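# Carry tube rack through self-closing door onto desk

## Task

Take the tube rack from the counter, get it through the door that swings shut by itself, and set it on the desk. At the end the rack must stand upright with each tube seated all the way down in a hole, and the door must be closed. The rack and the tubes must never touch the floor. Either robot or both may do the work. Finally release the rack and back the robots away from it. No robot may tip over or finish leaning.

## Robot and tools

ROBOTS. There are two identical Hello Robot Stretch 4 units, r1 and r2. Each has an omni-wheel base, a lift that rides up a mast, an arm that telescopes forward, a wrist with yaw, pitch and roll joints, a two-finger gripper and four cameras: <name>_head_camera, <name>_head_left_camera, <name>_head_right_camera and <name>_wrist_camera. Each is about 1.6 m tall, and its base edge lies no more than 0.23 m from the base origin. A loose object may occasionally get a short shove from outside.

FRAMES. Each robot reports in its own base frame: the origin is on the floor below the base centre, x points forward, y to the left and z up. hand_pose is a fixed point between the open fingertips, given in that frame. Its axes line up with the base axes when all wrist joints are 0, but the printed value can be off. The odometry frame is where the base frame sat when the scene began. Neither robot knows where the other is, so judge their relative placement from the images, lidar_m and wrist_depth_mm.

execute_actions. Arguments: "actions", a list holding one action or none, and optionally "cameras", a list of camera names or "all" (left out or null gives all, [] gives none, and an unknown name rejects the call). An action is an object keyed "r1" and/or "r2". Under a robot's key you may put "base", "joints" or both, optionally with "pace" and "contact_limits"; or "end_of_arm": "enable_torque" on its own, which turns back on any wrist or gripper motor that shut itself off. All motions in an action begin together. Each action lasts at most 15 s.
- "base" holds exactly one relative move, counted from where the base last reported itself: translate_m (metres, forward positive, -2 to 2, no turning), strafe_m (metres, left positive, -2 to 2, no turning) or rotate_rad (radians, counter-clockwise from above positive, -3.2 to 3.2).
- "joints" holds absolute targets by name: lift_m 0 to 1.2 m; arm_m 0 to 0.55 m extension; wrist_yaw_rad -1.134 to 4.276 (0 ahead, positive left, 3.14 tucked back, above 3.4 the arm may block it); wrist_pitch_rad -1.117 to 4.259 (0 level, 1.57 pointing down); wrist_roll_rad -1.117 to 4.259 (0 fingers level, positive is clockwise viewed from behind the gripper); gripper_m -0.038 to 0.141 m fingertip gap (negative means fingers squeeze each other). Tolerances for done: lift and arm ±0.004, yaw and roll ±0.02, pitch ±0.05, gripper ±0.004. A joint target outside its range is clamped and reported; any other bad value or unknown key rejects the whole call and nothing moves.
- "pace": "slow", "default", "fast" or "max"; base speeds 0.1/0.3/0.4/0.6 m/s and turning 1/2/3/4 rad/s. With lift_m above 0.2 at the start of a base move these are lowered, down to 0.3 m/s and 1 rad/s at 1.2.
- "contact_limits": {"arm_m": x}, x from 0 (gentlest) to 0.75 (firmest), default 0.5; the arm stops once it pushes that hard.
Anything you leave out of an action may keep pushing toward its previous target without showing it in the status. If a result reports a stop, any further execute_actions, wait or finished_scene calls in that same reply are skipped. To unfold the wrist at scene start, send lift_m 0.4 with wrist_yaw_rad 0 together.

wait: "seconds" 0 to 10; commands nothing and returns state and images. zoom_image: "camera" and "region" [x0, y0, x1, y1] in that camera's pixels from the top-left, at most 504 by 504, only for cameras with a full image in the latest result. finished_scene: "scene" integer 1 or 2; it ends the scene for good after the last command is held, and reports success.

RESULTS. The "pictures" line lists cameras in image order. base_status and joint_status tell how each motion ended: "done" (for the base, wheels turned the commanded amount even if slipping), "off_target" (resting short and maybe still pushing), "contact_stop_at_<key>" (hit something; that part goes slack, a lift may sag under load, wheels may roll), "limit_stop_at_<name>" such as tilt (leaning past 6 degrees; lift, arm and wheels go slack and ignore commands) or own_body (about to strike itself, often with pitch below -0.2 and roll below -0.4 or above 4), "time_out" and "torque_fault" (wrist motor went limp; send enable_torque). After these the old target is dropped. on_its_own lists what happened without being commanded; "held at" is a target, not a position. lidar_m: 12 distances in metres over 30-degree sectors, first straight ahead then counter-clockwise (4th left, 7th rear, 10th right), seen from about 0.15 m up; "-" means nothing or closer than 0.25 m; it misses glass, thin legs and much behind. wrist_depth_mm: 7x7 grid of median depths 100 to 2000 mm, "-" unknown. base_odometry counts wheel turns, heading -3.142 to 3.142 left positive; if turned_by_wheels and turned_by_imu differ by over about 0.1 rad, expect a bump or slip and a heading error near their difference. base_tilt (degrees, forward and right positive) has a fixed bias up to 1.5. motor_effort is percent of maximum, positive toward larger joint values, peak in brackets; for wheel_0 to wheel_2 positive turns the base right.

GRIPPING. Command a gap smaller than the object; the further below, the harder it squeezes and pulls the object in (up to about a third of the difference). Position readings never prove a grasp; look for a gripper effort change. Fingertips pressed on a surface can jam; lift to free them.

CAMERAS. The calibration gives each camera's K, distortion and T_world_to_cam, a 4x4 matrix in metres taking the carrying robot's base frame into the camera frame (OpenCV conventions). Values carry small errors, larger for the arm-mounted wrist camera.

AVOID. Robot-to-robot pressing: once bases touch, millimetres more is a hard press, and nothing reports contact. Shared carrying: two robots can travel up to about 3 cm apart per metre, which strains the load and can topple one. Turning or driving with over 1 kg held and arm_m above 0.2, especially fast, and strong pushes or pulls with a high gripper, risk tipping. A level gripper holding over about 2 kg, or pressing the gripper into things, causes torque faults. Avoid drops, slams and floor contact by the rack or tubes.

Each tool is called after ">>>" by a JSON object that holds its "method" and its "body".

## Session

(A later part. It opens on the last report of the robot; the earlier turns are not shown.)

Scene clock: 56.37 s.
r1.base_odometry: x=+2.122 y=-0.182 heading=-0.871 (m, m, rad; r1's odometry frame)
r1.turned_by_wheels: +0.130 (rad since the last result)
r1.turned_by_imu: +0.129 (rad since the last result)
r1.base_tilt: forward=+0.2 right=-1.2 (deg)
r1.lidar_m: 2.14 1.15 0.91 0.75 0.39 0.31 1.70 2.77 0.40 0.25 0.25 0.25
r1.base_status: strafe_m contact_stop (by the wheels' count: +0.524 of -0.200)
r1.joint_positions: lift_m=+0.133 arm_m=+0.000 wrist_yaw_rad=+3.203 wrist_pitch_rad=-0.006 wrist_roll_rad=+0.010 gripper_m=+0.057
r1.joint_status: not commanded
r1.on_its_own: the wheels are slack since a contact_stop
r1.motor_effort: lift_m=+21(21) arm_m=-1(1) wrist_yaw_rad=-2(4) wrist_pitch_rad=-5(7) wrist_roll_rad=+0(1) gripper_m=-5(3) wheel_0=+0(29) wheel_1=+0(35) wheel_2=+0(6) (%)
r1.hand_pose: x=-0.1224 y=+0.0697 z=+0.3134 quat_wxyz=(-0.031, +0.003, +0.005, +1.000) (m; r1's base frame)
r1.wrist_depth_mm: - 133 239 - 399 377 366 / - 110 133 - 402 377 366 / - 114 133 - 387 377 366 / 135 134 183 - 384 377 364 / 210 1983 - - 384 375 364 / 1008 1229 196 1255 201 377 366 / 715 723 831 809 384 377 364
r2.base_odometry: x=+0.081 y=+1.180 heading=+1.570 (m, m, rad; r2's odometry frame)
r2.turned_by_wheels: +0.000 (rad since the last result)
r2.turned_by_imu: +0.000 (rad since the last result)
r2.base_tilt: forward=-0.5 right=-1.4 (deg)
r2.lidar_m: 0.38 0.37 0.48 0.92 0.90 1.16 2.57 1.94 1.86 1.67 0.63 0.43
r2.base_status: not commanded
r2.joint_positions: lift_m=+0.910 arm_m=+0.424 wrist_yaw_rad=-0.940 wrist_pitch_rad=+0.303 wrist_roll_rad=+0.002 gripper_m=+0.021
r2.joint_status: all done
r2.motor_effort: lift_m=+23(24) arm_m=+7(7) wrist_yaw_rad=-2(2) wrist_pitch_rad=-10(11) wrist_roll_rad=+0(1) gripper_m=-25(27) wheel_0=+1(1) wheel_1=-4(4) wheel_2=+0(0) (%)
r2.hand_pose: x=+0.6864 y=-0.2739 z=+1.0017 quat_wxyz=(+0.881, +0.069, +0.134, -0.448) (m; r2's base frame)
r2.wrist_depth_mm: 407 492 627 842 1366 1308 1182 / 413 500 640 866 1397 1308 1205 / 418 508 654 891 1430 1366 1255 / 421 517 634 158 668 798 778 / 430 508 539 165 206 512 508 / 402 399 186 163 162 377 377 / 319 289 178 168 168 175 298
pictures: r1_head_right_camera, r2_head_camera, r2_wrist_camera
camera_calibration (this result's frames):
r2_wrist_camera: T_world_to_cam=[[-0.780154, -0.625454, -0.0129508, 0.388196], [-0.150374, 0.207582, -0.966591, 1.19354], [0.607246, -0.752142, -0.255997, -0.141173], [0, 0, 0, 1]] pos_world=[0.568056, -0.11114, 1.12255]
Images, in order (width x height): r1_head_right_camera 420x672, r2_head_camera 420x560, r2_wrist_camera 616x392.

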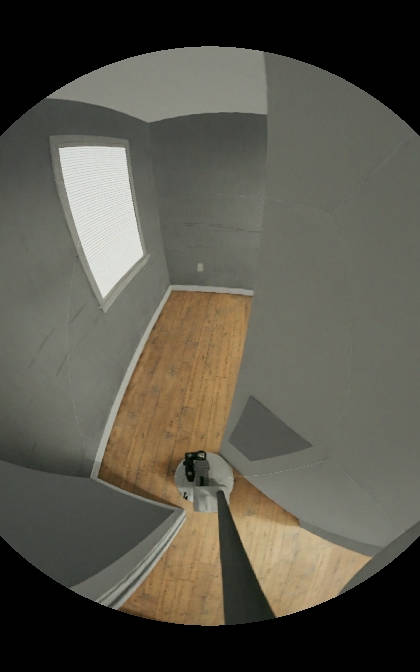

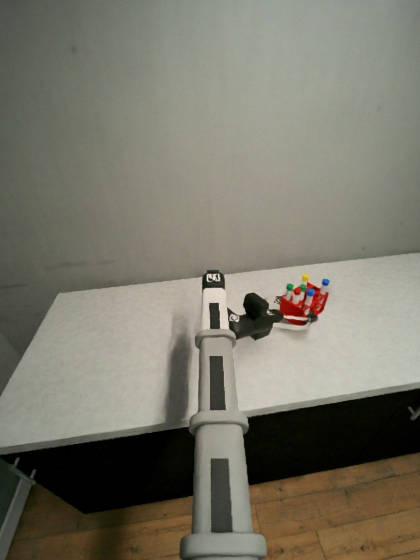

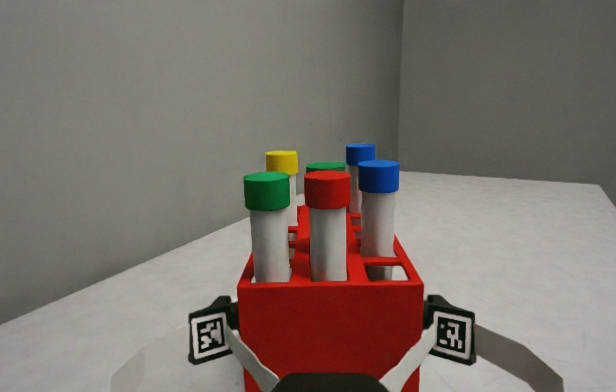

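>>> {"method": "execute_actions", "body": {"actions": [{"r1":{"base":{"strafe_m":-0.5},"pace":"slow"},"r2":{"base":{"translate_m":-1.78},"joints":{"arm_m":0.0,"wrist_yaw_rad":0.5},"pace":"fast"}}], "cameras": ["r1_head_right_camera","r2_head_right_camera","r2_wrist_camera"]}}

Scene clock: 66.77 s.
r1.base_odometry: x=+1.735 y=-0.505 heading=-0.871 (m, m, rad; r1's odometry frame)
r1.turned_by_wheels: +0.000 (rad since the last result)
r1.turned_by_imu: -0.003 (rad since the last result)
r1.base_tilt: forward=+0.2 right=-1.1 (deg)
r1.lidar_m: 1.33 1.69 1.42 0.96 0.70 1.81 1.77 0.28 0.25 - 0.25 0.28
r1.base_status: done
r1.joint_positions: lift_m=+0.133 arm_m=+0.000 wrist_yaw_rad=+3.203 wrist_pitch_rad=-0.006 wrist_roll_rad=+0.010 gripper_m=+0.057
r1.joint_status: not commanded
r1.motor_effort: lift_m=+21(21) arm_m=-1(1) wrist_yaw_rad=-1(2) wrist_pitch_rad=-5(8) wrist_roll_rad=-1(0) gripper_m=-5(4) wheel_0=+7(18) wheel_1=-7(12) wheel_2=+2(17) (%)
r1.hand_pose: x=-0.1224 y=+0.0697 z=+0.3134 quat_wxyz=(-0.031, +0.003, +0.005, +1.000) (m; r1's base frame)
r1.wrist_depth_mm: - 133 240 - - - - / - 110 133 - - - - / - 114 133 - - - - / 135 133 184 - - - - / 210 634 - - - - - / 394 539 196 1229 201 1281 1308 / 392 484 820 809 778 842 854
r2.base_odometry: x=+0.079 y=-0.600 heading=+1.569 (m, m, rad; r2's odometry frame)
r2.turned_by_wheels: +0.000 (rad since the last result)
r2.turned_by_imu: -0.001 (rad since the last result)
r2.base_tilt: forward=-0.5 right=-1.4 (deg)
r2.lidar_m: 0.41 1.18 0.78 0.69 0.72 0.94 0.91 0.96 1.24 1.91 1.13 2.34
r2.base_status: done
r2.joint_positions: lift_m=+0.910 arm_m=+0.001 wrist_yaw_rad=+0.500 wrist_pitch_rad=+0.304 wrist_roll_rad=+0.002 gripper_m=+0.021
r2.joint_status: all done
r2.motor_effort: lift_m=+23(23) arm_m=-7(16) wrist_yaw_rad=-1(7) wrist_pitch_rad=-13(12) wrist_roll_rad=+1(1) gripper_m=-27(27) wheel_0=-1(7) wheel_1=-2(8) wheel_2=-1(11) (%)
r2.hand_pose: x=+0.4557 y=+0.0552 z=+1.0016 quat_wxyz=(+0.958, -0.037, +0.147, +0.244) (m; r2's base frame)
r2.wrist_depth_mm: 741 946 1255 1921 - - 1983 / 750 946 1255 1921 - - - / 759 946 1308 1863 1921 1756 1661 / 759 960 1255 158 256 1756 1618 / 768 976 1281 164 207 1808 1708 / 788 991 186 163 162 1863 1756 / 798 904 178 168 167 175 1537
pictures: r1_head_right_camera, r2_head_right_camera, r2_wrist_camera
camera_calibration (this result's frames):
r2_wrist_camera: T_world_to_cam=[[0.518153, -0.85519, -0.0129703, -0.164863], [-0.225756, -0.122125, -0.966499, 1.14292], [0.824956, 0.503722, -0.256343, 0.0782849], [0, 0, 0, 1]] pos_world=[0.278864, -0.0408433, 1.12256]
Images, in order (width x height): r1_head_right_camera 420x672, r2_head_right_camera 420x672, r2_wrist_camera 616x392.

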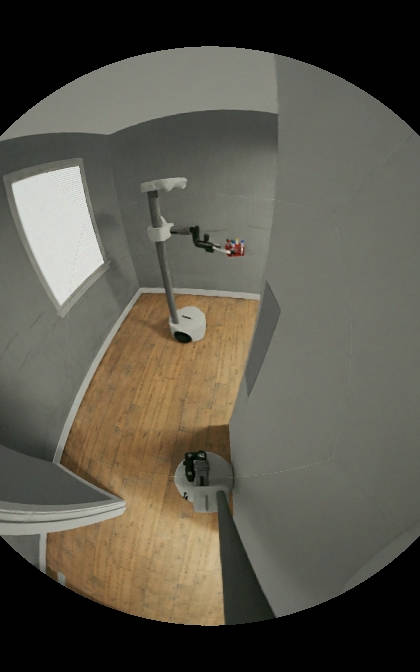

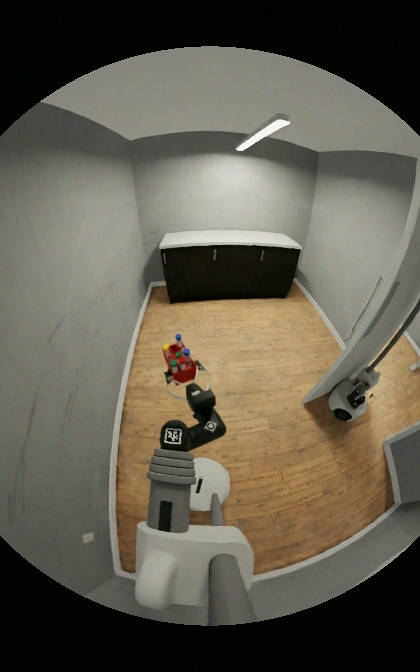

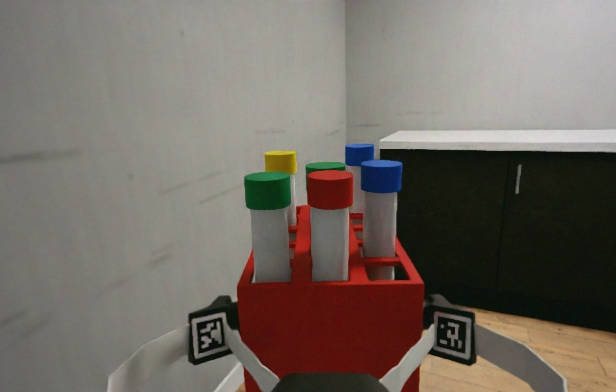

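Rotate both.

>>> {"method": "execute_actions", "body": {"actions": [{"r1":{"base":{"rotate_rad":-0.12},"pace":"slow"},"r2":{"base":{"rotate_rad":-1.5}}}], "cameras": ["r2_head_camera"]}}

>>> {"method": "execute_actions", "body": {"actions": [{"r1":{"base":{"translate_m":0.35},"pace":"slow"},"r2":{"base":{"strafe_m":-0.08}}}], "cameras": ["r1_head_right_camera","r2_head_camera","r2_head_left_camera"]}}

Scene clock: 69.23 s.
r1.base_odometry: x=+1.736 y=-0.505 heading=-0.990 (m, m, rad; r1's odometry frame)
r1.turned_by_wheels: -0.119 (rad since the last result)
r1.turned_by_imu: -0.120 (rad since the last result)
r1.base_tilt: forward=+0.2 right=-1.1 (deg)
r1.lidar_m: 1.16 1.04 1.45 1.29 0.70 1.82 1.78 0.33 0.25 - 0.25 0.26
r1.base_status: done
r1.joint_positions: lift_m=+0.133 arm_m=+0.000 wrist_yaw_rad=+3.203 wrist_pitch_rad=-0.006 wrist_roll_rad=+0.010 gripper_m=+0.057
r1.joint_status: not commanded
r1.motor_effort: lift_m=+21(21) arm_m=-1(1) wrist_yaw_rad=-2(1) wrist_pitch_rad=-5(6) wrist_roll_rad=-1(1) gripper_m=-4(4) wheel_0=+7(15) wheel_1=-3(4) wheel_2=+5(10) (%)
r1.hand_pose: x=-0.1224 y=+0.0697 z=+0.3134 quat_wxyz=(-0.031, +0.003, +0.005, +1.000) (m; r1's base frame)
r1.wrist_depth_mm: - 133 240 - - - - / - 110 133 - - - - / - 114 133 - - - - / 135 133 183 - - - - / 210 - - - - - - / 452 1229 196 1255 201 1281 1281 / 455 647 820 809 788 842 842
r2.base_odometry: x=+0.079 y=-0.600 heading=+0.070 (m, m, rad; r2's odometry frame)
r2.turned_by_wheels: -1.500 (rad since the last result)
r2.turned_by_imu: -1.473 (rad since the last result)
r2.base_tilt: forward=-0.5 right=-1.4 (deg)
r2.lidar_m: 0.41 1.13 2.29 2.13 1.10 0.76 0.71 0.75 1.00 0.90 0.94 1.34
r2.base_status: done
r2.joint_positions: lift_m=+0.910 arm_m=+0.001 wrist_yaw_rad=+0.500 wrist_pitch_rad=+0.304 wrist_roll_rad=+0.002 gripper_m=+0.021
r2.joint_status: not commanded
r2.motor_effort: lift_m=+23(23) arm_m=-7(7) wrist_yaw_rad=-1(1) wrist_pitch_rad=-14(11) wrist_roll_rad=+1(1) gripper_m=-25(26) wheel_0=+2(6) wheel_1=+0(8) wheel_2=+0(7) (%)
r2.hand_pose: x=+0.4557 y=+0.0552 z=+1.0016 quat_wxyz=(+0.958, -0.037, +0.147, +0.244) (m; r2's base frame)
r2.wrist_depth_mm: - - 946 1336 - - 1255 / - - 960 1397 - - 1281 / - - 1042 1397 - - 1308 / - - 1060 158 255 - 1366 / - - 1060 163 193 - 1366 / - - 186 163 163 1808 1430 / 1661 1537 178 168 168 175 1430
pictures: r2_head_camera
Images, in order (width x height): r2_head_camera 420x560.

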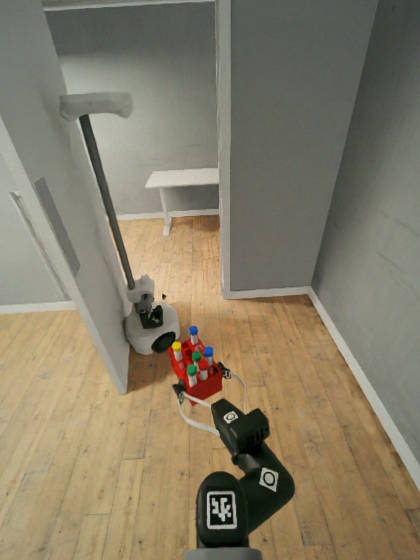

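Scene clock: 74.03 s.
r1.base_odometry: x=+1.928 y=-0.797 heading=-0.990 (m, m, rad; r1's odometry frame)
r1.turned_by_wheels: +0.000 (rad since the last result)
r1.turned_by_imu: +0.000 (rad since the last result)
r1.base_tilt: forward=+0.3 right=-1.0 (deg)
r1.lidar_m: 1.02 0.74 1.42 1.37 1.00 0.92 2.17 0.31 0.25 - 0.25 1.90
r1.base_status: done
r1.joint_positions: lift_m=+0.133 arm_m=+0.000 wrist_yaw_rad=+3.203 wrist_pitch_rad=-0.006 wrist_roll_rad=+0.010 gripper_m=+0.057
r1.joint_status: not commanded
r1.motor_effort: lift_m=+21(21) arm_m=-1(1) wrist_yaw_rad=-2(2) wrist_pitch_rad=-7(3) wrist_roll_rad=-1(1) gripper_m=-3(5) wheel_0=+7(11) wheel_1=+0(3) wheel_2=-3(10) (%)
r1.hand_pose: x=-0.1224 y=+0.0697 z=+0.3134 quat_wxyz=(-0.031, +0.003, +0.005, +1.000) (m; r1's base frame)
r1.wrist_depth_mm: - 133 240 - - - 842 / - 110 133 - - - 831 / - 114 133 - - - 831 / 135 134 184 - - - 831 / 210 661 - - - - 831 / 427 615 195 1229 201 1308 820 / 430 539 820 809 788 842 798
r2.base_odometry: x=+0.085 y=-0.680 heading=+0.070 (m, m, rad; r2's odometry frame)
r2.turned_by_wheels: +0.000 (rad since the last result)
r2.turned_by_imu: +0.000 (rad since the last result)
r2.base_tilt: forward=-0.5 right=-1.3 (deg)
r2.lidar_m: 0.42 1.03 2.36 2.21 1.06 0.76 0.71 0.74 0.94 0.82 0.85 1.24
r2.base_status: done
r2.joint_positions: lift_m=+0.910 arm_m=+0.001 wrist_yaw_rad=+0.500 wrist_pitch_rad=+0.304 wrist_roll_rad=+0.002 gripper_m=+0.021
r2.joint_status: not commanded
r2.motor_effort: lift_m=+23(23) arm_m=-7(7) wrist_yaw_rad=-1(1) wrist_pitch_rad=-11(12) wrist_roll_rad=+1(1) gripper_m=-27(26) wheel_0=+0(10) wheel_1=+0(9) wheel_2=+0(1) (%)
r2.hand_pose: x=+0.4557 y=+0.0552 z=+1.0016 quat_wxyz=(+0.958, -0.037, +0.147, +0.244) (m; r2's base frame)
r2.wrist_depth_mm: - - 1025 1808 - - 1229 / - - 1042 1756 - - 1281 / - - 1118 1808 - - 1308 / - - 1042 158 - - 1366 / - - 1138 165 207 - 1430 / - - 186 163 163 1576 1464 / 1661 1537 178 168 168 175 1430
pictures: r1_head_right_camera, r2_head_camera, r2_head_left_camera
Images, in order (width x height): r1_head_right_camera 420x672, r2_head_camera 420x560, r2_head_left_camera 420x672.

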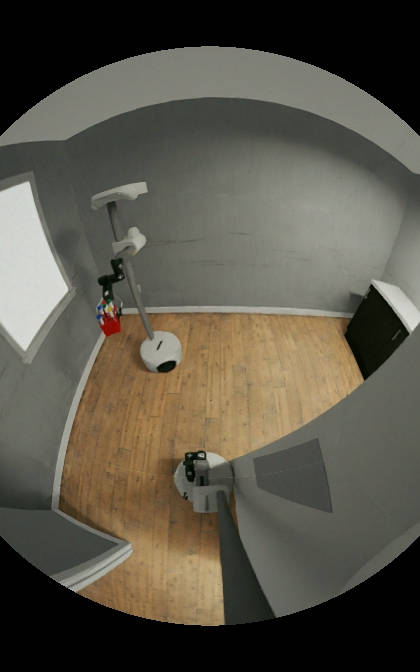

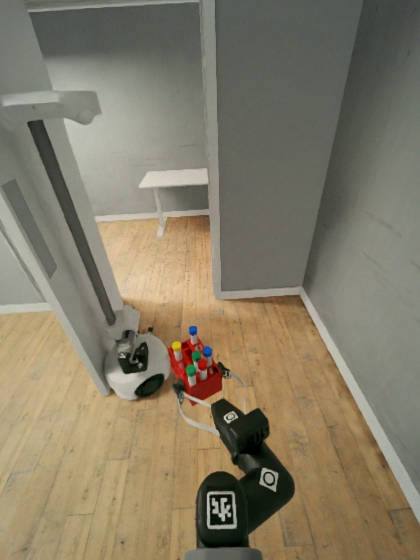

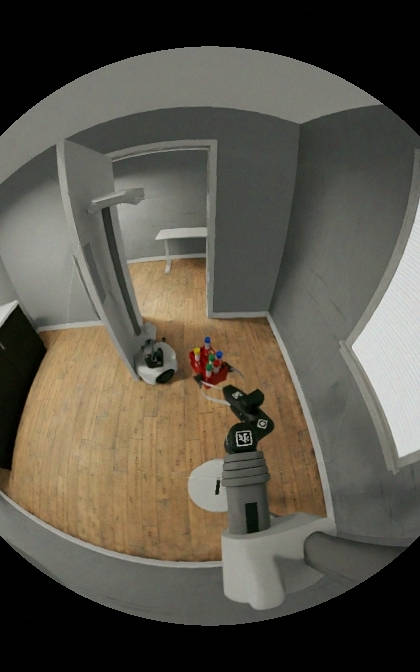

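>>> {"method": "execute_actions", "body": {"actions": [{"r1":{"base":{"translate_m":0.1},"pace":"slow"},"r2":{"base":{"rotate_rad":0.46},"joints":{"wrist_yaw_rad":0.3}}}], "cameras": []}}

>>> {"method": "execute_actions", "body": {"actions": [{"r2":{"base":{"strafe_m":-0.5}}}], "cameras": ["r1_head_right_camera","r2_head_camera","r2_head_left_camera"]}}

Scene clock: 80.30 s.
r1.base_odometry: x=+1.983 y=-0.880 heading=-0.989 (m, m, rad; r1's odometry frame)
r1.turned_by_wheels: +0.000 (rad since the last result)
r1.turned_by_imu: -0.002 (rad since the last result)
r1.base_tilt: forward=+0.3 right=-1.0 (deg)
r1.lidar_m: 1.03 0.60 1.39 1.38 1.13 1.01 2.29 0.31 0.25 1.76 1.83 1.80
r1.base_status: done
r1.joint_positions: lift_m=+0.133 arm_m=+0.000 wrist_yaw_rad=+3.203 wrist_pitch_rad=-0.006 wrist_roll_rad=+0.010 gripper_m=+0.057
r1.joint_status: not commanded
r1.motor_effort: lift_m=+20(21) arm_m=-1(1) wrist_yaw_rad=-2(1) wrist_pitch_rad=-7(7) wrist_roll_rad=-1(2) gripper_m=-5(4) wheel_0=+5(9) wheel_1=+0(2) wheel_2=-3(8) (%)
r1.hand_pose: x=-0.1224 y=+0.0697 z=+0.3134 quat_wxyz=(-0.031, +0.003, +0.005, +1.000) (m; r1's base frame)
r1.wrist_depth_mm: - 133 240 - - - 904 / - 110 133 - - - 917 / - 114 133 - - - 904 / 135 133 184 - - - 917 / 210 647 - - - - 904 / 424 609 196 1255 201 1281 904 / 424 535 820 820 788 854 854
r2.base_odometry: x=+0.085 y=-0.680 heading=+0.529 (m, m, rad; r2's odometry frame)
r2.turned_by_wheels: +0.460 (rad since the last result)
r2.turned_by_imu: +0.451 (rad since the last result)
r2.base_tilt: forward=-0.5 right=-1.3 (deg)
r2.lidar_m: 0.44 2.41 2.22 1.17 0.76 0.71 0.73 0.93 0.85 0.86 1.19 1.89
r2.base_status: done
r2.joint_positions: lift_m=+0.910 arm_m=+0.001 wrist_yaw_rad=+0.300 wrist_pitch_rad=+0.304 wrist_roll_rad=+0.002 gripper_m=+0.021
r2.joint_status: all done
r2.motor_effort: lift_m=+23(23) arm_m=-7(7) wrist_yaw_rad=-3(3) wrist_pitch_rad=-14(12) wrist_roll_rad=+1(1) gripper_m=-27(27) wheel_0=-1(7) wheel_1=+0(6) wheel_2=-1(8) (%)
r2.hand_pose: x=+0.4610 y=-0.0021 z=+1.0017 quat_wxyz=(+0.977, -0.022, +0.150, +0.148) (m; r2's base frame)
r2.wrist_depth_mm: - - - 991 1255 - - / - - - 1025 1308 - - / - - - 1008 1366 - - / 1863 - - 159 1464 - - / 1921 - - 165 207 - - / 1983 - 185 163 163 1983 1983 / 1708 1537 177 168 168 175 1576
pictures: none
No camera images: the call's "cameras" was empty. Leave "cameras" out to get every camera's image.

Scene clock: 83.30 s.
r1.base_odometry: x=+1.983 y=-0.880 heading=-0.989 (m, m, rad; r1's odometry frame)
r1.turned_by_wheels: +0.000 (rad since the last result)
r1.turned_by_imu: -0.001 (rad since the last result)
r1.base_tilt: forward=+0.3 right=-1.0 (deg)
r1.lidar_m: 1.75 1.07 0.78 1.37 1.13 1.02 2.25 0.31 0.25 1.79 1.88 1.82
r1.base_status: not commanded
r1.joint_positions: lift_m=+0.133 arm_m=+0.000 wrist_yaw_rad=+3.203 wrist_pitch_rad=-0.006 wrist_roll_rad=+0.010 gripper_m=+0.057
r1.joint_status: not commanded
r1.motor_effort: lift_m=+21(21) arm_m=-1(1) wrist_yaw_rad=-1(2) wrist_pitch_rad=-7(5) wrist_roll_rad=+0(1) gripper_m=-4(3) wheel_0=+5(5) wheel_1=+0(1) wheel_2=-4(4) (%)
r1.hand_pose: x=-0.1224 y=+0.0697 z=+0.3134 quat_wxyz=(-0.031, +0.003, +0.005, +1.000) (m; r1's base frame)
r1.wrist_depth_mm: - 133 240 - - - 904 / - 110 133 - - - 904 / - 114 133 - - - 904 / 135 134 184 - - - 917 / 210 647 - - - - 904 / 424 609 195 1229 201 1281 904 / 424 535 831 809 788 854 842
r2.base_odometry: x=+0.337 y=-1.111 heading=+0.529 (m, m, rad; r2's odometry frame)
r2.turned_by_wheels: +0.000 (rad since the last result)
r2.turned_by_imu: +0.000 (rad since the last result)
r2.base_tilt: forward=-0.6 right=-1.4 (deg)
r2.lidar_m: 0.43 1.05 2.66 1.46 1.00 0.90 0.68 0.43 0.39 0.38 0.53 1.25
r2.base_status: done
r2.joint_positions: lift_m=+0.910 arm_m=+0.001 wrist_yaw_rad=+0.300 wrist_pitch_rad=+0.304 wrist_roll_rad=+0.002 gripper_m=+0.021
r2.joint_status: not commanded
r2.motor_effort: lift_m=+23(23) arm_m=-7(7) wrist_yaw_rad=-3(2) wrist_pitch_rad=-13(14) wrist_roll_rad=+0(0) gripper_m=-25(26) wheel_0=+0(9) wheel_1=-1(9) wheel_2=+0(1) (%)
r2.hand_pose: x=+0.4610 y=-0.0021 z=+1.0017 quat_wxyz=(+0.977, -0.022, +0.150, +0.148) (m; r2's base frame)
r2.wrist_depth_mm: - - 1229 1661 - - 1118 / - - 1182 1661 - - 1138 / - - 1205 1661 - - 1160 / - - 1229 159 - - 1205 / - - 1229 164 207 - 1229 / - - 185 163 162 1430 1229 / 1661 1576 178 168 168 175 1255
pictures: r1_head_right_camera, r2_head_camera, r2_head_left_camera
Images, in order (width x height): r1_head_right_camera 420x672, r2_head_camera 420x560, r2_head_left_camera 420x672.

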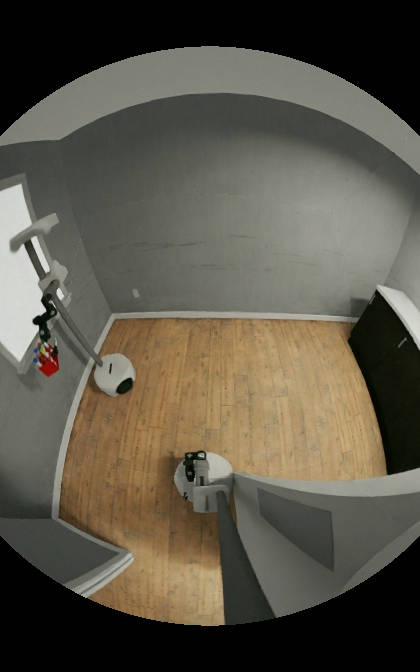

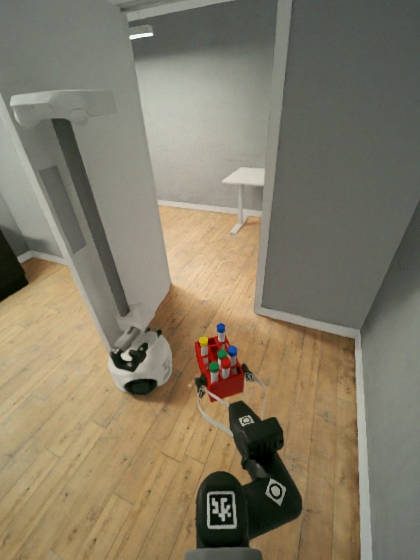

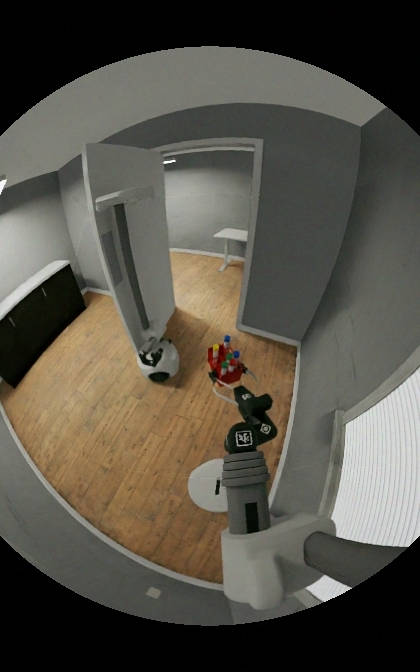

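>>> {"method": "execute_actions", "body": {"actions": [{"r2":{"base":{"strafe_m":-0.06}}}], "cameras": []}}

>>> {"method": "execute_actions", "body": {"actions": [{"r2":{"base":{"translate_m":0.75},"pace":"fast"}}], "cameras": ["r1_head_left_camera","r2_head_left_camera","r2_head_camera"]}}

Scene clock: 85.40 s.
r1.base_odometry: x=+1.983 y=-0.880 heading=-0.989 (m, m, rad; r1's odometry frame)
r1.turned_by_wheels: +0.000 (rad since the last result)
r1.turned_by_imu: -0.001 (rad since the last result)
r1.base_tilt: forward=+0.2 right=-1.1 (deg)
r1.lidar_m: 1.75 1.09 0.82 1.36 1.15 1.02 2.26 0.28 0.25 1.76 1.87 1.81
r1.base_status: not commanded
r1.joint_positions: lift_m=+0.133 arm_m=+0.000 wrist_yaw_rad=+3.203 wrist_pitch_rad=-0.006 wrist_roll_rad=+0.010 gripper_m=+0.057
r1.joint_status: not commanded
r1.motor_effort: lift_m=+20(21) arm_m=-1(1) wrist_yaw_rad=-1(1) wrist_pitch_rad=-6(7) wrist_roll_rad=-1(1) gripper_m=-4(3) wheel_0=+5(5) wheel_1=-1(1) wheel_2=-3(3) (%)
r1.hand_pose: x=-0.1224 y=+0.0697 z=+0.3134 quat_wxyz=(-0.031, +0.003, +0.005, +1.000) (m; r1's base frame)
r1.wrist_depth_mm: - 133 240 - - - 904 / - 110 133 - - - 904 / - 114 133 - - - 904 / 135 134 183 - - - 904 / 210 654 - - - - 904 / 424 609 196 1255 201 1281 904 / 424 535 820 809 788 854 842
r2.base_odometry: x=+0.368 y=-1.163 heading=+0.529 (m, m, rad; r2's odometry frame)
r2.turned_by_wheels: +0.000 (rad since the last result)
r2.turned_by_imu: +0.000 (rad since the last result)
r2.base_tilt: forward=-0.5 right=-1.4 (deg)
r2.lidar_m: 0.44 1.06 2.73 1.52 1.00 0.92 0.56 0.38 0.33 0.34 0.44 1.11
r2.base_status: done
r2.joint_positions: lift_m=+0.910 arm_m=+0.001 wrist_yaw_rad=+0.300 wrist_pitch_rad=+0.304 wrist_roll_rad=+0.002 gripper_m=+0.021
r2.joint_status: not commanded
r2.motor_effort: lift_m=+23(23) arm_m=-7(7) wrist_yaw_rad=-2(2) wrist_pitch_rad=-12(10) wrist_roll_rad=+0(1) gripper_m=-24(25) wheel_0=+0(8) wheel_1=+0(9) wheel_2=+0(1) (%)
r2.hand_pose: x=+0.4610 y=-0.0021 z=+1.0017 quat_wxyz=(+0.977, -0.022, +0.150, +0.148) (m; r2's base frame)
r2.wrist_depth_mm: - 1118 1308 1756 - - 1098 / - 1182 1336 1808 - - 1118 / - - 1366 1808 - - 1160 / - - 1281 158 259 - 1182 / - - 1281 165 207 - 1205 / - - 186 163 162 1366 1229 / 1661 1537 178 168 168 174 1229
pictures: none
No camera images: the call's "cameras" was empty. Leave "cameras" out to get every camera's image.

Scene clock: 88.90 s.
r1.base_odometry: x=+1.983 y=-0.880 heading=-0.989 (m, m, rad; r1's odometry frame)
r1.turned_by_wheels: +0.000 (rad since the last result)
r1.turned_by_imu: -0.001 (rad since the last result)
r1.base_tilt: forward=+0.2 right=-1.0 (deg)
r1.lidar_m: 1.76 1.81 0.47 0.49 0.52 1.03 2.26 0.29 0.25 1.76 1.88 1.82
r1.base_status: not commanded
r1.joint_positions: lift_m=+0.133 arm_m=+0.000 wrist_yaw_rad=+3.203 wrist_pitch_rad=-0.006 wrist_roll_rad=+0.010 gripper_m=+0.057
r1.joint_status: not commanded
r1.motor_effort: lift_m=+21(21) arm_m=-1(1) wrist_yaw_rad=-1(1) wrist_pitch_rad=-6(4) wrist_roll_rad=-2(1) gripper_m=-4(4) wheel_0=+5(5) wheel_1=-1(1) wheel_2=-3(4) (%)
r1.hand_pose: x=-0.1224 y=+0.0697 z=+0.3134 quat_wxyz=(-0.031, +0.003, +0.005, +1.000) (m; r1's base frame)
r1.wrist_depth_mm: - 133 240 - - - 904 / - 110 133 - - - 904 / - 114 133 - - - 904 / 135 134 184 - - - 917 / 210 647 - - - - 904 / 421 609 196 1281 201 1281 891 / 424 530 820 820 778 842 854
r2.base_odometry: x=+1.015 y=-0.784 heading=+0.529 (m, m, rad; r2's odometry frame)
r2.turned_by_wheels: +0.000 (rad since the last result)
r2.turned_by_imu: +0.000 (rad since the last result)
r2.base_tilt: forward=-0.6 right=-1.5 (deg)
r2.lidar_m: 0.43 0.55 0.47 2.46 1.77 1.61 1.02 0.70 0.67 0.69 0.88 0.96
r2.base_status: done
r2.joint_positions: lift_m=+0.910 arm_m=+0.001 wrist_yaw_rad=+0.300 wrist_pitch_rad=+0.304 wrist_roll_rad=+0.002 gripper_m=+0.021
r2.joint_status: not commanded
r2.motor_effort: lift_m=+23(22) arm_m=-7(7) wrist_yaw_rad=-2(2) wrist_pitch_rad=-12(13) wrist_roll_rad=+1(2) gripper_m=-27(25) wheel_0=+0(7) wheel_1=+0(6) wheel_2=+1(9) (%)
r2.hand_pose: x=+0.4610 y=-0.0021 z=+1.0017 quat_wxyz=(+0.977, -0.022, +0.150, +0.148) (m; r2's base frame)
r2.wrist_depth_mm: 707 842 1060 - - - - / 723 854 1078 - - - - / 732 866 1078 - - - - / 741 891 1078 157 - - 1229 / 750 917 1078 165 207 - 615 / 768 931 186 163 163 1921 627 / 778 866 177 168 167 175 621
pictures: r1_head_left_camera, r2_head_camera, r2_head_left_camera
Images, in order (width x height): r1_head_left_camera 420x672, r2_head_camera 420x560, r2_head_left_camera 420x672.

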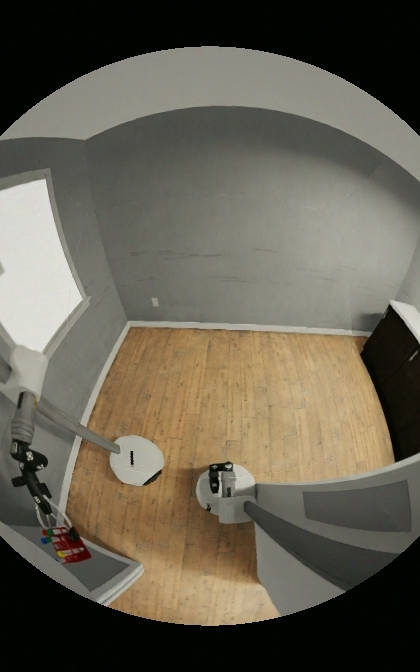

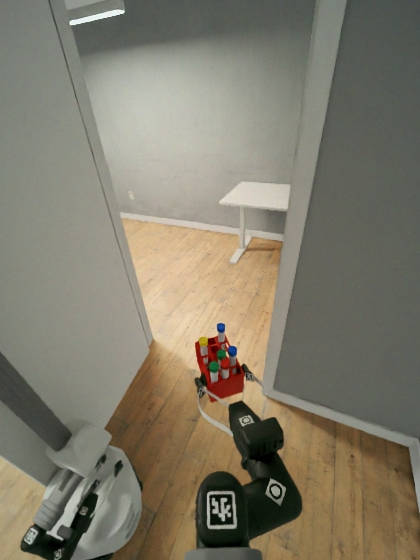

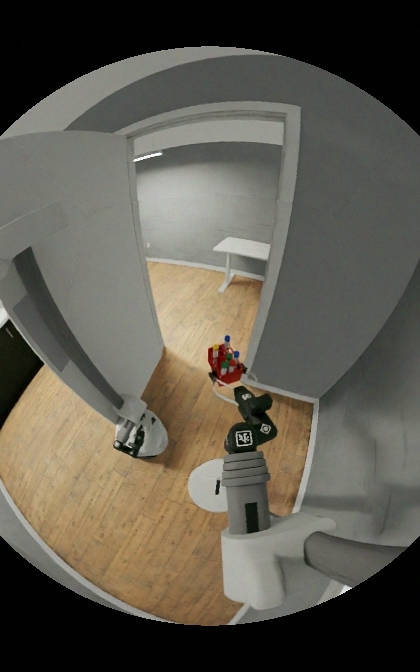

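>>> {"method": "execute_actions", "body": {"actions": [{"r2":{"base":{"translate_m":1.6},"pace":"fast"}}], "cameras": ["r1_head_left_camera","r2_head_left_camera"]}}

Scene clock: 95.90 s.
r1.base_odometry: x=+1.983 y=-0.880 heading=-0.989 (m, m, rad; r1's odometry frame)
r1.turned_by_wheels: +0.000 (rad since the last result)
r1.turned_by_imu: -0.002 (rad since the last result)
r1.base_tilt: forward=+0.3 right=-1.2 (deg)
r1.lidar_m: 1.76 1.78 1.40 1.37 1.11 1.02 1.13 0.29 0.25 1.78 1.88 1.82
r1.base_status: not commanded
r1.joint_positions: lift_m=+0.133 arm_m=+0.000 wrist_yaw_rad=+3.203 wrist_pitch_rad=-0.006 wrist_roll_rad=+0.010 gripper_m=+0.057
r1.joint_status: not commanded
r1.motor_effort: lift_m=+21(21) arm_m=-1(1) wrist_yaw_rad=-2(1) wrist_pitch_rad=-5(6) wrist_roll_rad=-1(2) gripper_m=-5(5) wheel_0=+5(5) wheel_1=-1(1) wheel_2=-3(3) (%)
r1.hand_pose: x=-0.1224 y=+0.0697 z=+0.3134 quat_wxyz=(-0.031, +0.003, +0.005, +1.000) (m; r1's base frame)
r1.wrist_depth_mm: - 133 239 - - - 904 / - 110 133 - - - 904 / - 114 133 - - - 891 / 135 134 183 - - - 904 / 210 647 - 1308 - - 904 / 421 609 196 1255 201 1281 904 / 424 530 820 809 788 842 842
r2.base_odometry: x=+2.396 y=+0.024 heading=+0.530 (m, m, rad; r2's odometry frame)
r2.turned_by_wheels: +0.000 (rad since the last result)
r2.turned_by_imu: +0.000 (rad since the last result)
r2.base_tilt: forward=-0.6 right=-1.4 (deg)
r2.lidar_m: 0.41 2.15 2.30 0.51 0.52 0.87 2.17 0.62 1.00 1.35 0.94 0.86
r2.base_status: done
r2.joint_positions: lift_m=+0.910 arm_m=+0.001 wrist_yaw_rad=+0.300 wrist_pitch_rad=+0.304 wrist_roll_rad=+0.002 gripper_m=+0.021
r2.joint_status: not commanded
r2.motor_effort: lift_m=+23(22) arm_m=-7(7) wrist_yaw_rad=-2(2) wrist_pitch_rad=-13(12) wrist_roll_rad=+1(1) gripper_m=-26(26) wheel_0=+1(7) wheel_1=+2(6) wheel_2=+0(9) (%)
r2.hand_pose: x=+0.4610 y=-0.0021 z=+1.0017 quat_wxyz=(+0.977, -0.022, +0.150, +0.148) (m; r2's base frame)
r2.wrist_depth_mm: 1863 - - 1756 1464 1229 1078 / 1921 - - 1808 1499 1255 1118 / - - - 1808 1499 1281 1160 / - - - 159 1464 1366 1182 / - - - 166 207 1366 946 / - - 186 163 162 715 707 / 1661 1537 178 168 168 175 569
pictures: r1_head_left_camera, r2_head_left_camera
Images, in order (width x height): r1_head_left_camera 420x672, r2_head_left_camera 420x672.

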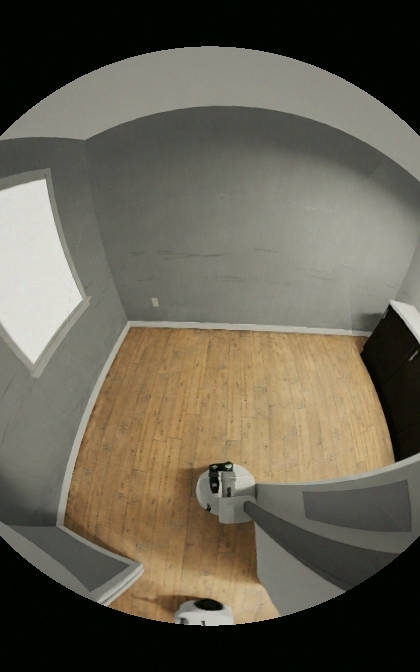

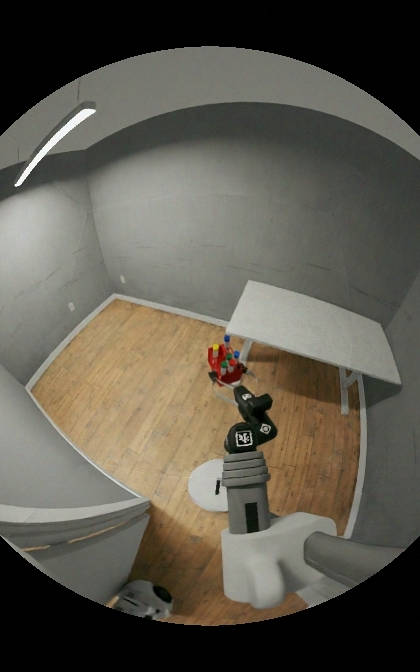

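>>> {"method": "execute_actions", "body": {"actions": [{"r1":{"base":{"translate_m":-0.2,"strafe_m":null},"pace":"slow"},"r2":{"base":{"rotate_rad":-0.5},"joints":{"wrist_yaw_rad":0,"lift_m":0.75}}}], "cameras": ["r2_head_camera"]}}


>>> {"method": "execute_actions", "body": {"actions": [{"r1":{"base":{"translate_m":-0.4}},"r2":{"base":{"rotate_rad":-0.5},"joints":{"wrist_yaw_rad":0,"lift_m":0.8}}}], "cameras": ["r2_head_camera","r2_wrist_camera"]}}

Scene clock: 100.73 s.
r1.base_odometry: x=+1.763 y=-0.546 heading=-0.989 (m, m, rad; r1's odometry frame)
r1.turned_by_wheels: +0.000 (rad since the last result)
r1.turned_by_imu: -0.001 (rad since the last result)
r1.base_tilt: forward=+0.3 right=-1.0 (deg)
r1.lidar_m: 2.16 1.83 1.41 1.39 0.71 0.77 0.72 0.33 0.25 - 0.25 0.27
r1.base_status: done
r1.joint_positions: lift_m=+0.133 arm_m=+0.000 wrist_yaw_rad=+3.203 wrist_pitch_rad=-0.006 wrist_roll_rad=+0.010 gripper_m=+0.057
r1.joint_status: not commanded
r1.motor_effort: lift_m=+21(21) arm_m=-1(1) wrist_yaw_rad=-2(2) wrist_pitch_rad=-6(7) wrist_roll_rad=-1(1) gripper_m=-3(4) wheel_0=+5(6) wheel_1=-5(7) wheel_2=+3(12) (%)
r1.hand_pose: x=-0.1224 y=+0.0697 z=+0.3134 quat_wxyz=(-0.031, +0.003, +0.005, +1.000) (m; r1's base frame)
r1.wrist_depth_mm: - 133 240 - - - - / - 110 133 - - - - / - 114 133 - - - - / 135 134 184 - - - - / 210 1756 - 1025 1808 - - / 445 1118 196 854 201 1281 1281 / 445 569 820 820 788 842 842
r2.base_odometry: x=+2.396 y=+0.024 heading=+0.030 (m, m, rad; r2's odometry frame)
r2.turned_by_wheels: -0.500 (rad since the last result)
r2.turned_by_imu: -0.491 (rad since the last result)
r2.base_tilt: forward=-0.5 right=-1.3 (deg)
r2.lidar_m: 0.41 0.90 2.19 2.00 0.55 0.53 0.72 2.09 0.59 1.07 1.37 0.43
r2.base_status: done
r2.joint_positions: lift_m=+0.800 arm_m=+0.001 wrist_yaw_rad=+0.000 wrist_pitch_rad=+0.304 wrist_roll_rad=+0.002 gripper_m=+0.021
r2.joint_status: all done
r2.motor_effort: lift_m=+15(21) arm_m=-7(7) wrist_yaw_rad=-2(7) wrist_pitch_rad=-13(12) wrist_roll_rad=+1(1) gripper_m=-26(27) wheel_0=+1(7) wheel_1=+0(7) wheel_2=+1(7) (%)
r2.hand_pose: x=+0.4474 y=-0.0874 z=+0.8922 quat_wxyz=(+0.989, +0.001, +0.151, +0.000) (m; r2's base frame)
r2.wrist_depth_mm: 1281 1281 1308 1308 1308 1336 1397 / 1336 1336 1366 1336 1397 1397 1430 / 1366 1366 1397 1430 1464 1464 1464 / 1397 1430 1078 159 256 1098 1060 / 1464 768 741 165 207 820 798 / 1537 1576 185 163 163 1618 1576 / 1537 1397 177 168 168 175 1281
pictures: r2_head_camera, r2_wrist_camera
camera_calibration (this result's frames):
r2_wrist_camera: T_world_to_cam=[[0.0450152, -0.998902, -0.0129644, -0.084843], [-0.25664, 0.000978577, -0.966507, 1.0425], [0.965458, 0.0468347, -0.256314, 0.0260439], [0, 0, 0, 1]] pos_world=[0.246221, -0.0869898, 1.01316]
Images, in order (width x height): r2_head_camera 420x560, r2_wrist_camera 616x392.

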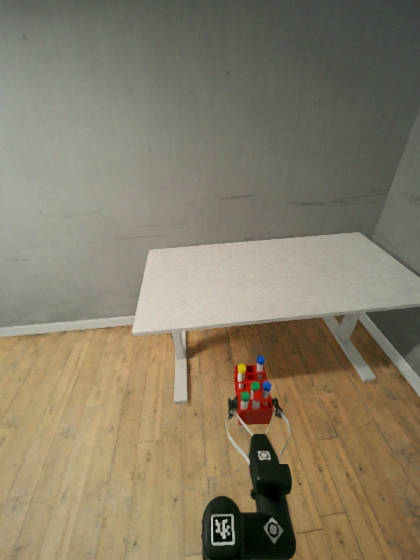

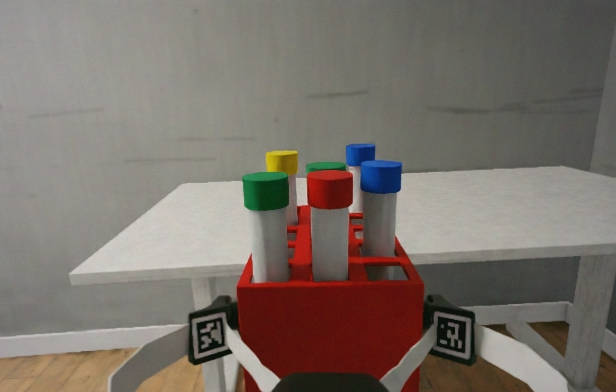

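>>> {"method": "execute_actions", "body": {"actions": [{"r1":{"base":{"strafe_m":0.2},"pace":"slow"},"r2":{"base":{"translate_m":0.55},"joints":{"arm_m":0.15,"lift_m":0.73}}}], "cameras": ["r1_head_left_camera","r2_head_camera","r2_wrist_camera"]}}

Scene clock: 105.03 s.
r1.base_odometry: x=+1.931 y=-0.436 heading=-0.989 (m, m, rad; r1's odometry frame)
r1.turned_by_wheels: +0.000 (rad since the last result)
r1.turned_by_imu: -0.001 (rad since the last result)
r1.base_tilt: forward=+0.3 right=-1.1 (deg)
r1.lidar_m: 0.32 1.59 1.24 1.18 0.57 0.60 1.28 0.62 0.26 0.25 - 0.25
r1.base_status: done
r1.joint_positions: lift_m=+0.133 arm_m=+0.000 wrist_yaw_rad=+3.203 wrist_pitch_rad=-0.006 wrist_roll_rad=+0.010 gripper_m=+0.057
r1.joint_status: not commanded
r1.motor_effort: lift_m=+21(21) arm_m=-1(1) wrist_yaw_rad=-2(1) wrist_pitch_rad=-8(6) wrist_roll_rad=-1(1) gripper_m=-3(4) wheel_0=+6(6) wheel_1=-3(4) wheel_2=+1(2) (%)
r1.hand_pose: x=-0.1224 y=+0.0697 z=+0.3134 quat_wxyz=(-0.031, +0.003, +0.005, +1.000) (m; r1's base frame)
r1.wrist_depth_mm: - 133 240 - - - 535 / - 110 133 - - - 525 / - 114 133 - - - 521 / 135 133 184 - - - 521 / 209 - - 1430 - - 517 / 1008 1205 196 1255 201 1308 512 / 715 732 820 809 788 788 517
r2.base_odometry: x=+2.946 y=+0.041 heading=+0.030 (m, m, rad; r2's odometry frame)
r2.turned_by_wheels: +0.000 (rad since the last result)
r2.turned_by_imu: +0.000 (rad since the last result)
r2.base_tilt: forward=-0.6 right=-1.3 (deg)
r2.lidar_m: 0.31 0.34 0.45 2.45 1.39 0.99 1.12 1.00 1.18 1.26 0.53 0.36
r2.base_status: done
r2.joint_positions: lift_m=+0.730 arm_m=+0.149 wrist_yaw_rad=+0.000 wrist_pitch_rad=+0.304 wrist_roll_rad=+0.002 gripper_m=+0.021
r2.joint_status: all done
r2.motor_effort: lift_m=+16(16) arm_m=+7(3) wrist_yaw_rad=-1(1) wrist_pitch_rad=-11(11) wrist_roll_rad=+1(1) gripper_m=-27(24) wheel_0=+0(6) wheel_1=+1(7) wheel_2=+1(9) (%)
r2.hand_pose: x=+0.5950 y=-0.0874 z=+0.8222 quat_wxyz=(+0.989, +0.001, +0.151, +0.000) (m; r2's base frame)
r2.wrist_depth_mm: 661 654 676 676 691 691 699 / 676 691 691 699 715 723 732 / 707 707 723 732 741 759 768 / 723 741 741 158 683 778 768 / 591 580 564 166 207 530 521 / 424 418 186 163 162 394 389 / 334 306 178 168 168 175 310
pictures: r1_head_left_camera, r2_head_camera, r2_wrist_camera
camera_calibration (this result's frames):
r2_wrist_camera: T_world_to_cam=[[0.044917, -0.998907, -0.0129641, -0.0923621], [-0.256637, 0.00100364, -0.966507, 1.01266], [0.965464, 0.0467397, -0.256311, -0.134369], [0, 0, 0, 1]] pos_world=[0.393764, -0.0869971, 0.943109]
Images, in order (width x height): r1_head_left_camera 420x672, r2_head_camera 420x560, r2_wrist_camera 616x392.

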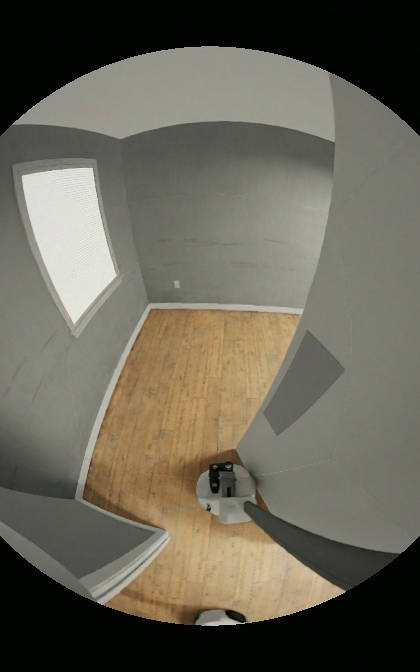

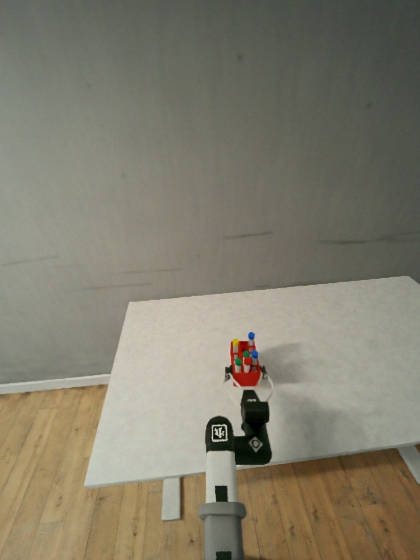

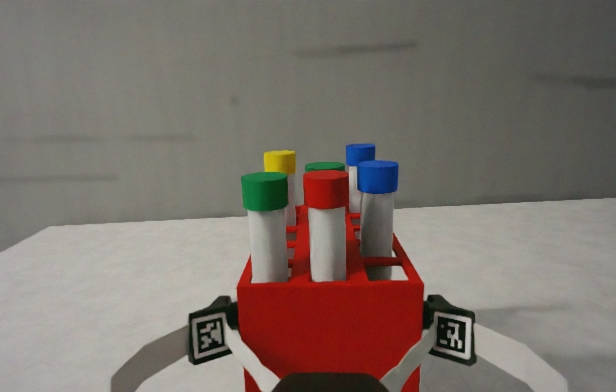

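>>> {"method": "execute_actions", "body": {"actions": [{"r1":{"base":{"translate_m":-0.3},"pace":"slow"},"r2":{"joints":{"lift_m":0.668},"pace":"slow"}}], "cameras": ["r2_wrist_camera"]}}

Scene clock: 110.57 s.
r1.base_odometry: x=+1.766 y=-0.185 heading=-0.989 (m, m, rad; r1's odometry frame)
r1.turned_by_wheels: +0.000 (rad since the last result)
r1.turned_by_imu: -0.002 (rad since the last result)
r1.base_tilt: forward=+0.2 right=-1.0 (deg)
r1.lidar_m: 0.25 0.52 1.28 0.44 0.40 1.50 0.94 2.46 0.37 0.25 0.25 0.25
r1.base_status: done
r1.joint_positions: lift_m=+0.133 arm_m=+0.000 wrist_yaw_rad=+3.203 wrist_pitch_rad=-0.006 wrist_roll_rad=+0.010 gripper_m=+0.057
r1.joint_status: not commanded
r1.motor_effort: lift_m=+21(21) arm_m=-1(1) wrist_yaw_rad=-1(1) wrist_pitch_rad=-7(6) wrist_roll_rad=-2(1) gripper_m=-4(3) wheel_0=+12(12) wheel_1=-8(8) wheel_2=-2(7) (%)
r1.hand_pose: x=-0.1224 y=+0.0697 z=+0.3134 quat_wxyz=(-0.031, +0.003, +0.005, +1.000) (m; r1's base frame)
r1.wrist_depth_mm: - 133 240 1205 - - - / - 110 133 - - - - / - 114 133 1921 1983 1983 1863 / 135 134 183 - - - - / 210 1983 - 1138 - - 1983 / 1008 1205 196 1098 201 1308 1308 / 715 723 831 809 788 842 842
r2.base_odometry: x=+2.946 y=+0.041 heading=+0.030 (m, m, rad; r2's odometry frame)
r2.turned_by_wheels: +0.000 (rad since the last result)
r2.turned_by_imu: +0.000 (rad since the last result)
r2.base_tilt: forward=-0.5 right=-1.4 (deg)
r2.lidar_m: 0.32 0.34 0.45 2.45 1.42 1.01 0.94 1.01 1.19 1.26 0.55 0.36
r2.base_status: not commanded
r2.joint_positions: lift_m=+0.668 arm_m=+0.149 wrist_yaw_rad=+0.000 wrist_pitch_rad=+0.304 wrist_roll_rad=+0.002 gripper_m=+0.021
r2.joint_status: all done
r2.motor_effort: lift_m=+15(16) arm_m=+7(7) wrist_yaw_rad=-2(2) wrist_pitch_rad=-11(12) wrist_roll_rad=+1(1) gripper_m=-27(27) wheel_0=+0(0) wheel_1=+1(1) wheel_2=+2(2) (%)
r2.hand_pose: x=+0.5950 y=-0.0874 z=+0.7603 quat_wxyz=(+0.989, +0.001, +0.151, +0.000) (m; r2's base frame)
r2.wrist_depth_mm: 654 661 676 676 683 699 707 / 676 683 683 699 707 723 732 / 707 715 715 723 732 759 759 / 715 683 597 159 500 597 580 / 430 418 407 166 208 384 379 / 309 301 186 163 162 283 283 / 242 220 178 168 168 175 224
pictures: r2_wrist_camera
camera_calibration (this result's frames):
r2_wrist_camera: T_world_to_cam=[[0.044917, -0.998907, -0.0129641, -0.0931652], [-0.256636, 0.00100364, -0.966507, 0.952796], [0.965464, 0.0467396, -0.256311, -0.150247], [0, 0, 0, 1]] pos_world=[0.393765, -0.0869971, 0.881167]
Images, in order (width x height): r2_wrist_camera 616x392.

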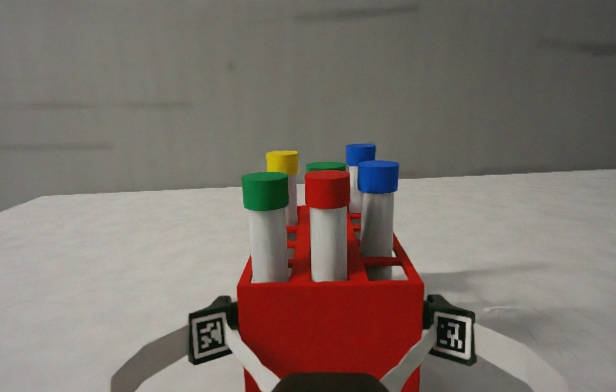

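>>> {"method": "execute_actions", "body": {"actions": [{"r1":{"base":{"translate_m":-0.25},"pace":"slow"},"r2":{"joints":{"lift_m":0.664,"gripper_m":0.14},"pace":"slow"}}], "cameras": ["r2_wrist_camera","r2_head_camera"]}}

Scene clock: 116.37 s.
r1.base_odometry: x=+1.629 y=+0.024 heading=-0.988 (m, m, rad; r1's odometry frame)
r1.turned_by_wheels: +0.001 (rad since the last result)
r1.turned_by_imu: -0.001 (rad since the last result)
r1.base_tilt: forward=+0.2 right=-1.1 (deg)
r1.lidar_m: 0.25 0.26 0.40 0.40 1.29 1.28 0.69 2.19 2.58 0.33 0.25 -
r1.base_status: done
r1.joint_positions: lift_m=+0.133 arm_m=+0.000 wrist_yaw_rad=+3.203 wrist_pitch_rad=-0.006 wrist_roll_rad=+0.010 gripper_m=+0.057
r1.joint_status: not commanded
r1.motor_effort: lift_m=+21(21) arm_m=-1(1) wrist_yaw_rad=-1(1) wrist_pitch_rad=-6(6) wrist_roll_rad=+0(2) gripper_m=-5(4) wheel_0=+17(17) wheel_1=+0(8) wheel_2=-9(9) (%)
r1.hand_pose: x=-0.1224 y=+0.0697 z=+0.3134 quat_wxyz=(-0.031, +0.003, +0.005, +1.000) (m; r1's base frame)
r1.wrist_depth_mm: - 133 239 - - - - / - 110 133 1430 - - 1863 / - 114 133 1661 - - 1708 / 135 133 184 - - - 1808 / 210 1983 - 904 - - 1756 / 1008 1229 196 831 202 1281 1281 / 715 723 820 809 788 842 854
r2.base_odometry: x=+2.946 y=+0.041 heading=+0.030 (m, m, rad; r2's odometry frame)
r2.turned_by_wheels: +0.000 (rad since the last result)
r2.turned_by_imu: +0.000 (rad since the last result)
r2.base_tilt: forward=-0.6 right=-1.5 (deg)
r2.lidar_m: 0.31 0.32 0.44 2.44 1.41 0.99 0.69 0.73 1.18 1.26 0.51 0.34
r2.base_status: not commanded
r2.joint_positions: lift_m=+0.664 arm_m=+0.149 wrist_yaw_rad=+0.000 wrist_pitch_rad=+0.302 wrist_roll_rad=+0.002 gripper_m=+0.140
r2.joint_status: all done
r2.motor_effort: lift_m=+15(16) arm_m=+7(7) wrist_yaw_rad=-2(2) wrist_pitch_rad=-5(13) wrist_roll_rad=+0(1) gripper_m=-1(25) wheel_0=+0(0) wheel_1=+1(1) wheel_2=+1(1) (%)
r2.hand_pose: x=+0.5951 y=-0.0874 z=+0.7568 quat_wxyz=(+0.989, +0.001, +0.150, +0.000) (m; r2's base frame)
r2.wrist_depth_mm: 654 661 668 676 683 699 707 / 676 683 691 707 715 723 732 / 699 707 723 732 741 750 759 / 715 683 647 178 496 591 580 / 421 413 399 182 211 379 375 / 303 298 218 183 182 203 278 / 236 224 220 164 191 214 222
pictures: r2_head_camera, r2_wrist_camera
camera_calibration (this result's frames):
r2_wrist_camera: T_world_to_cam=[[0.0449416, -0.998907, -0.012878, -0.0932974], [-0.254778, 0.00100404, -0.966999, 0.948752], [0.965955, 0.0467395, -0.254454, -0.152994], [0, 0, 0, 1]] pos_world=[0.393699, -0.0869971, 0.877311]
Images, in order (width x height): r2_head_camera 420x560, r2_wrist_camera 616x392.

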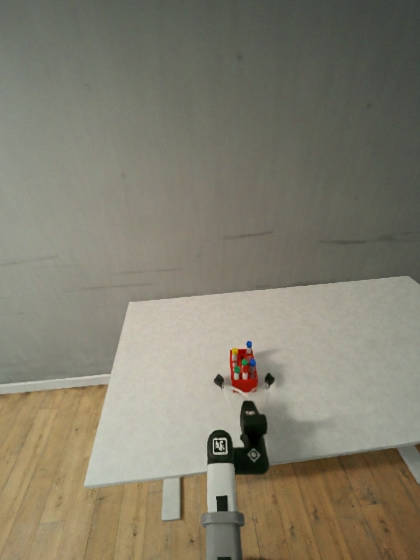

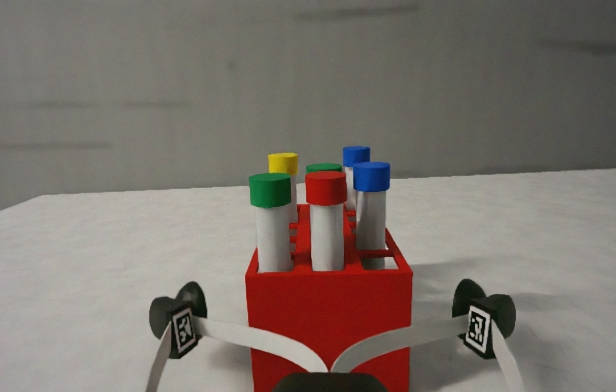

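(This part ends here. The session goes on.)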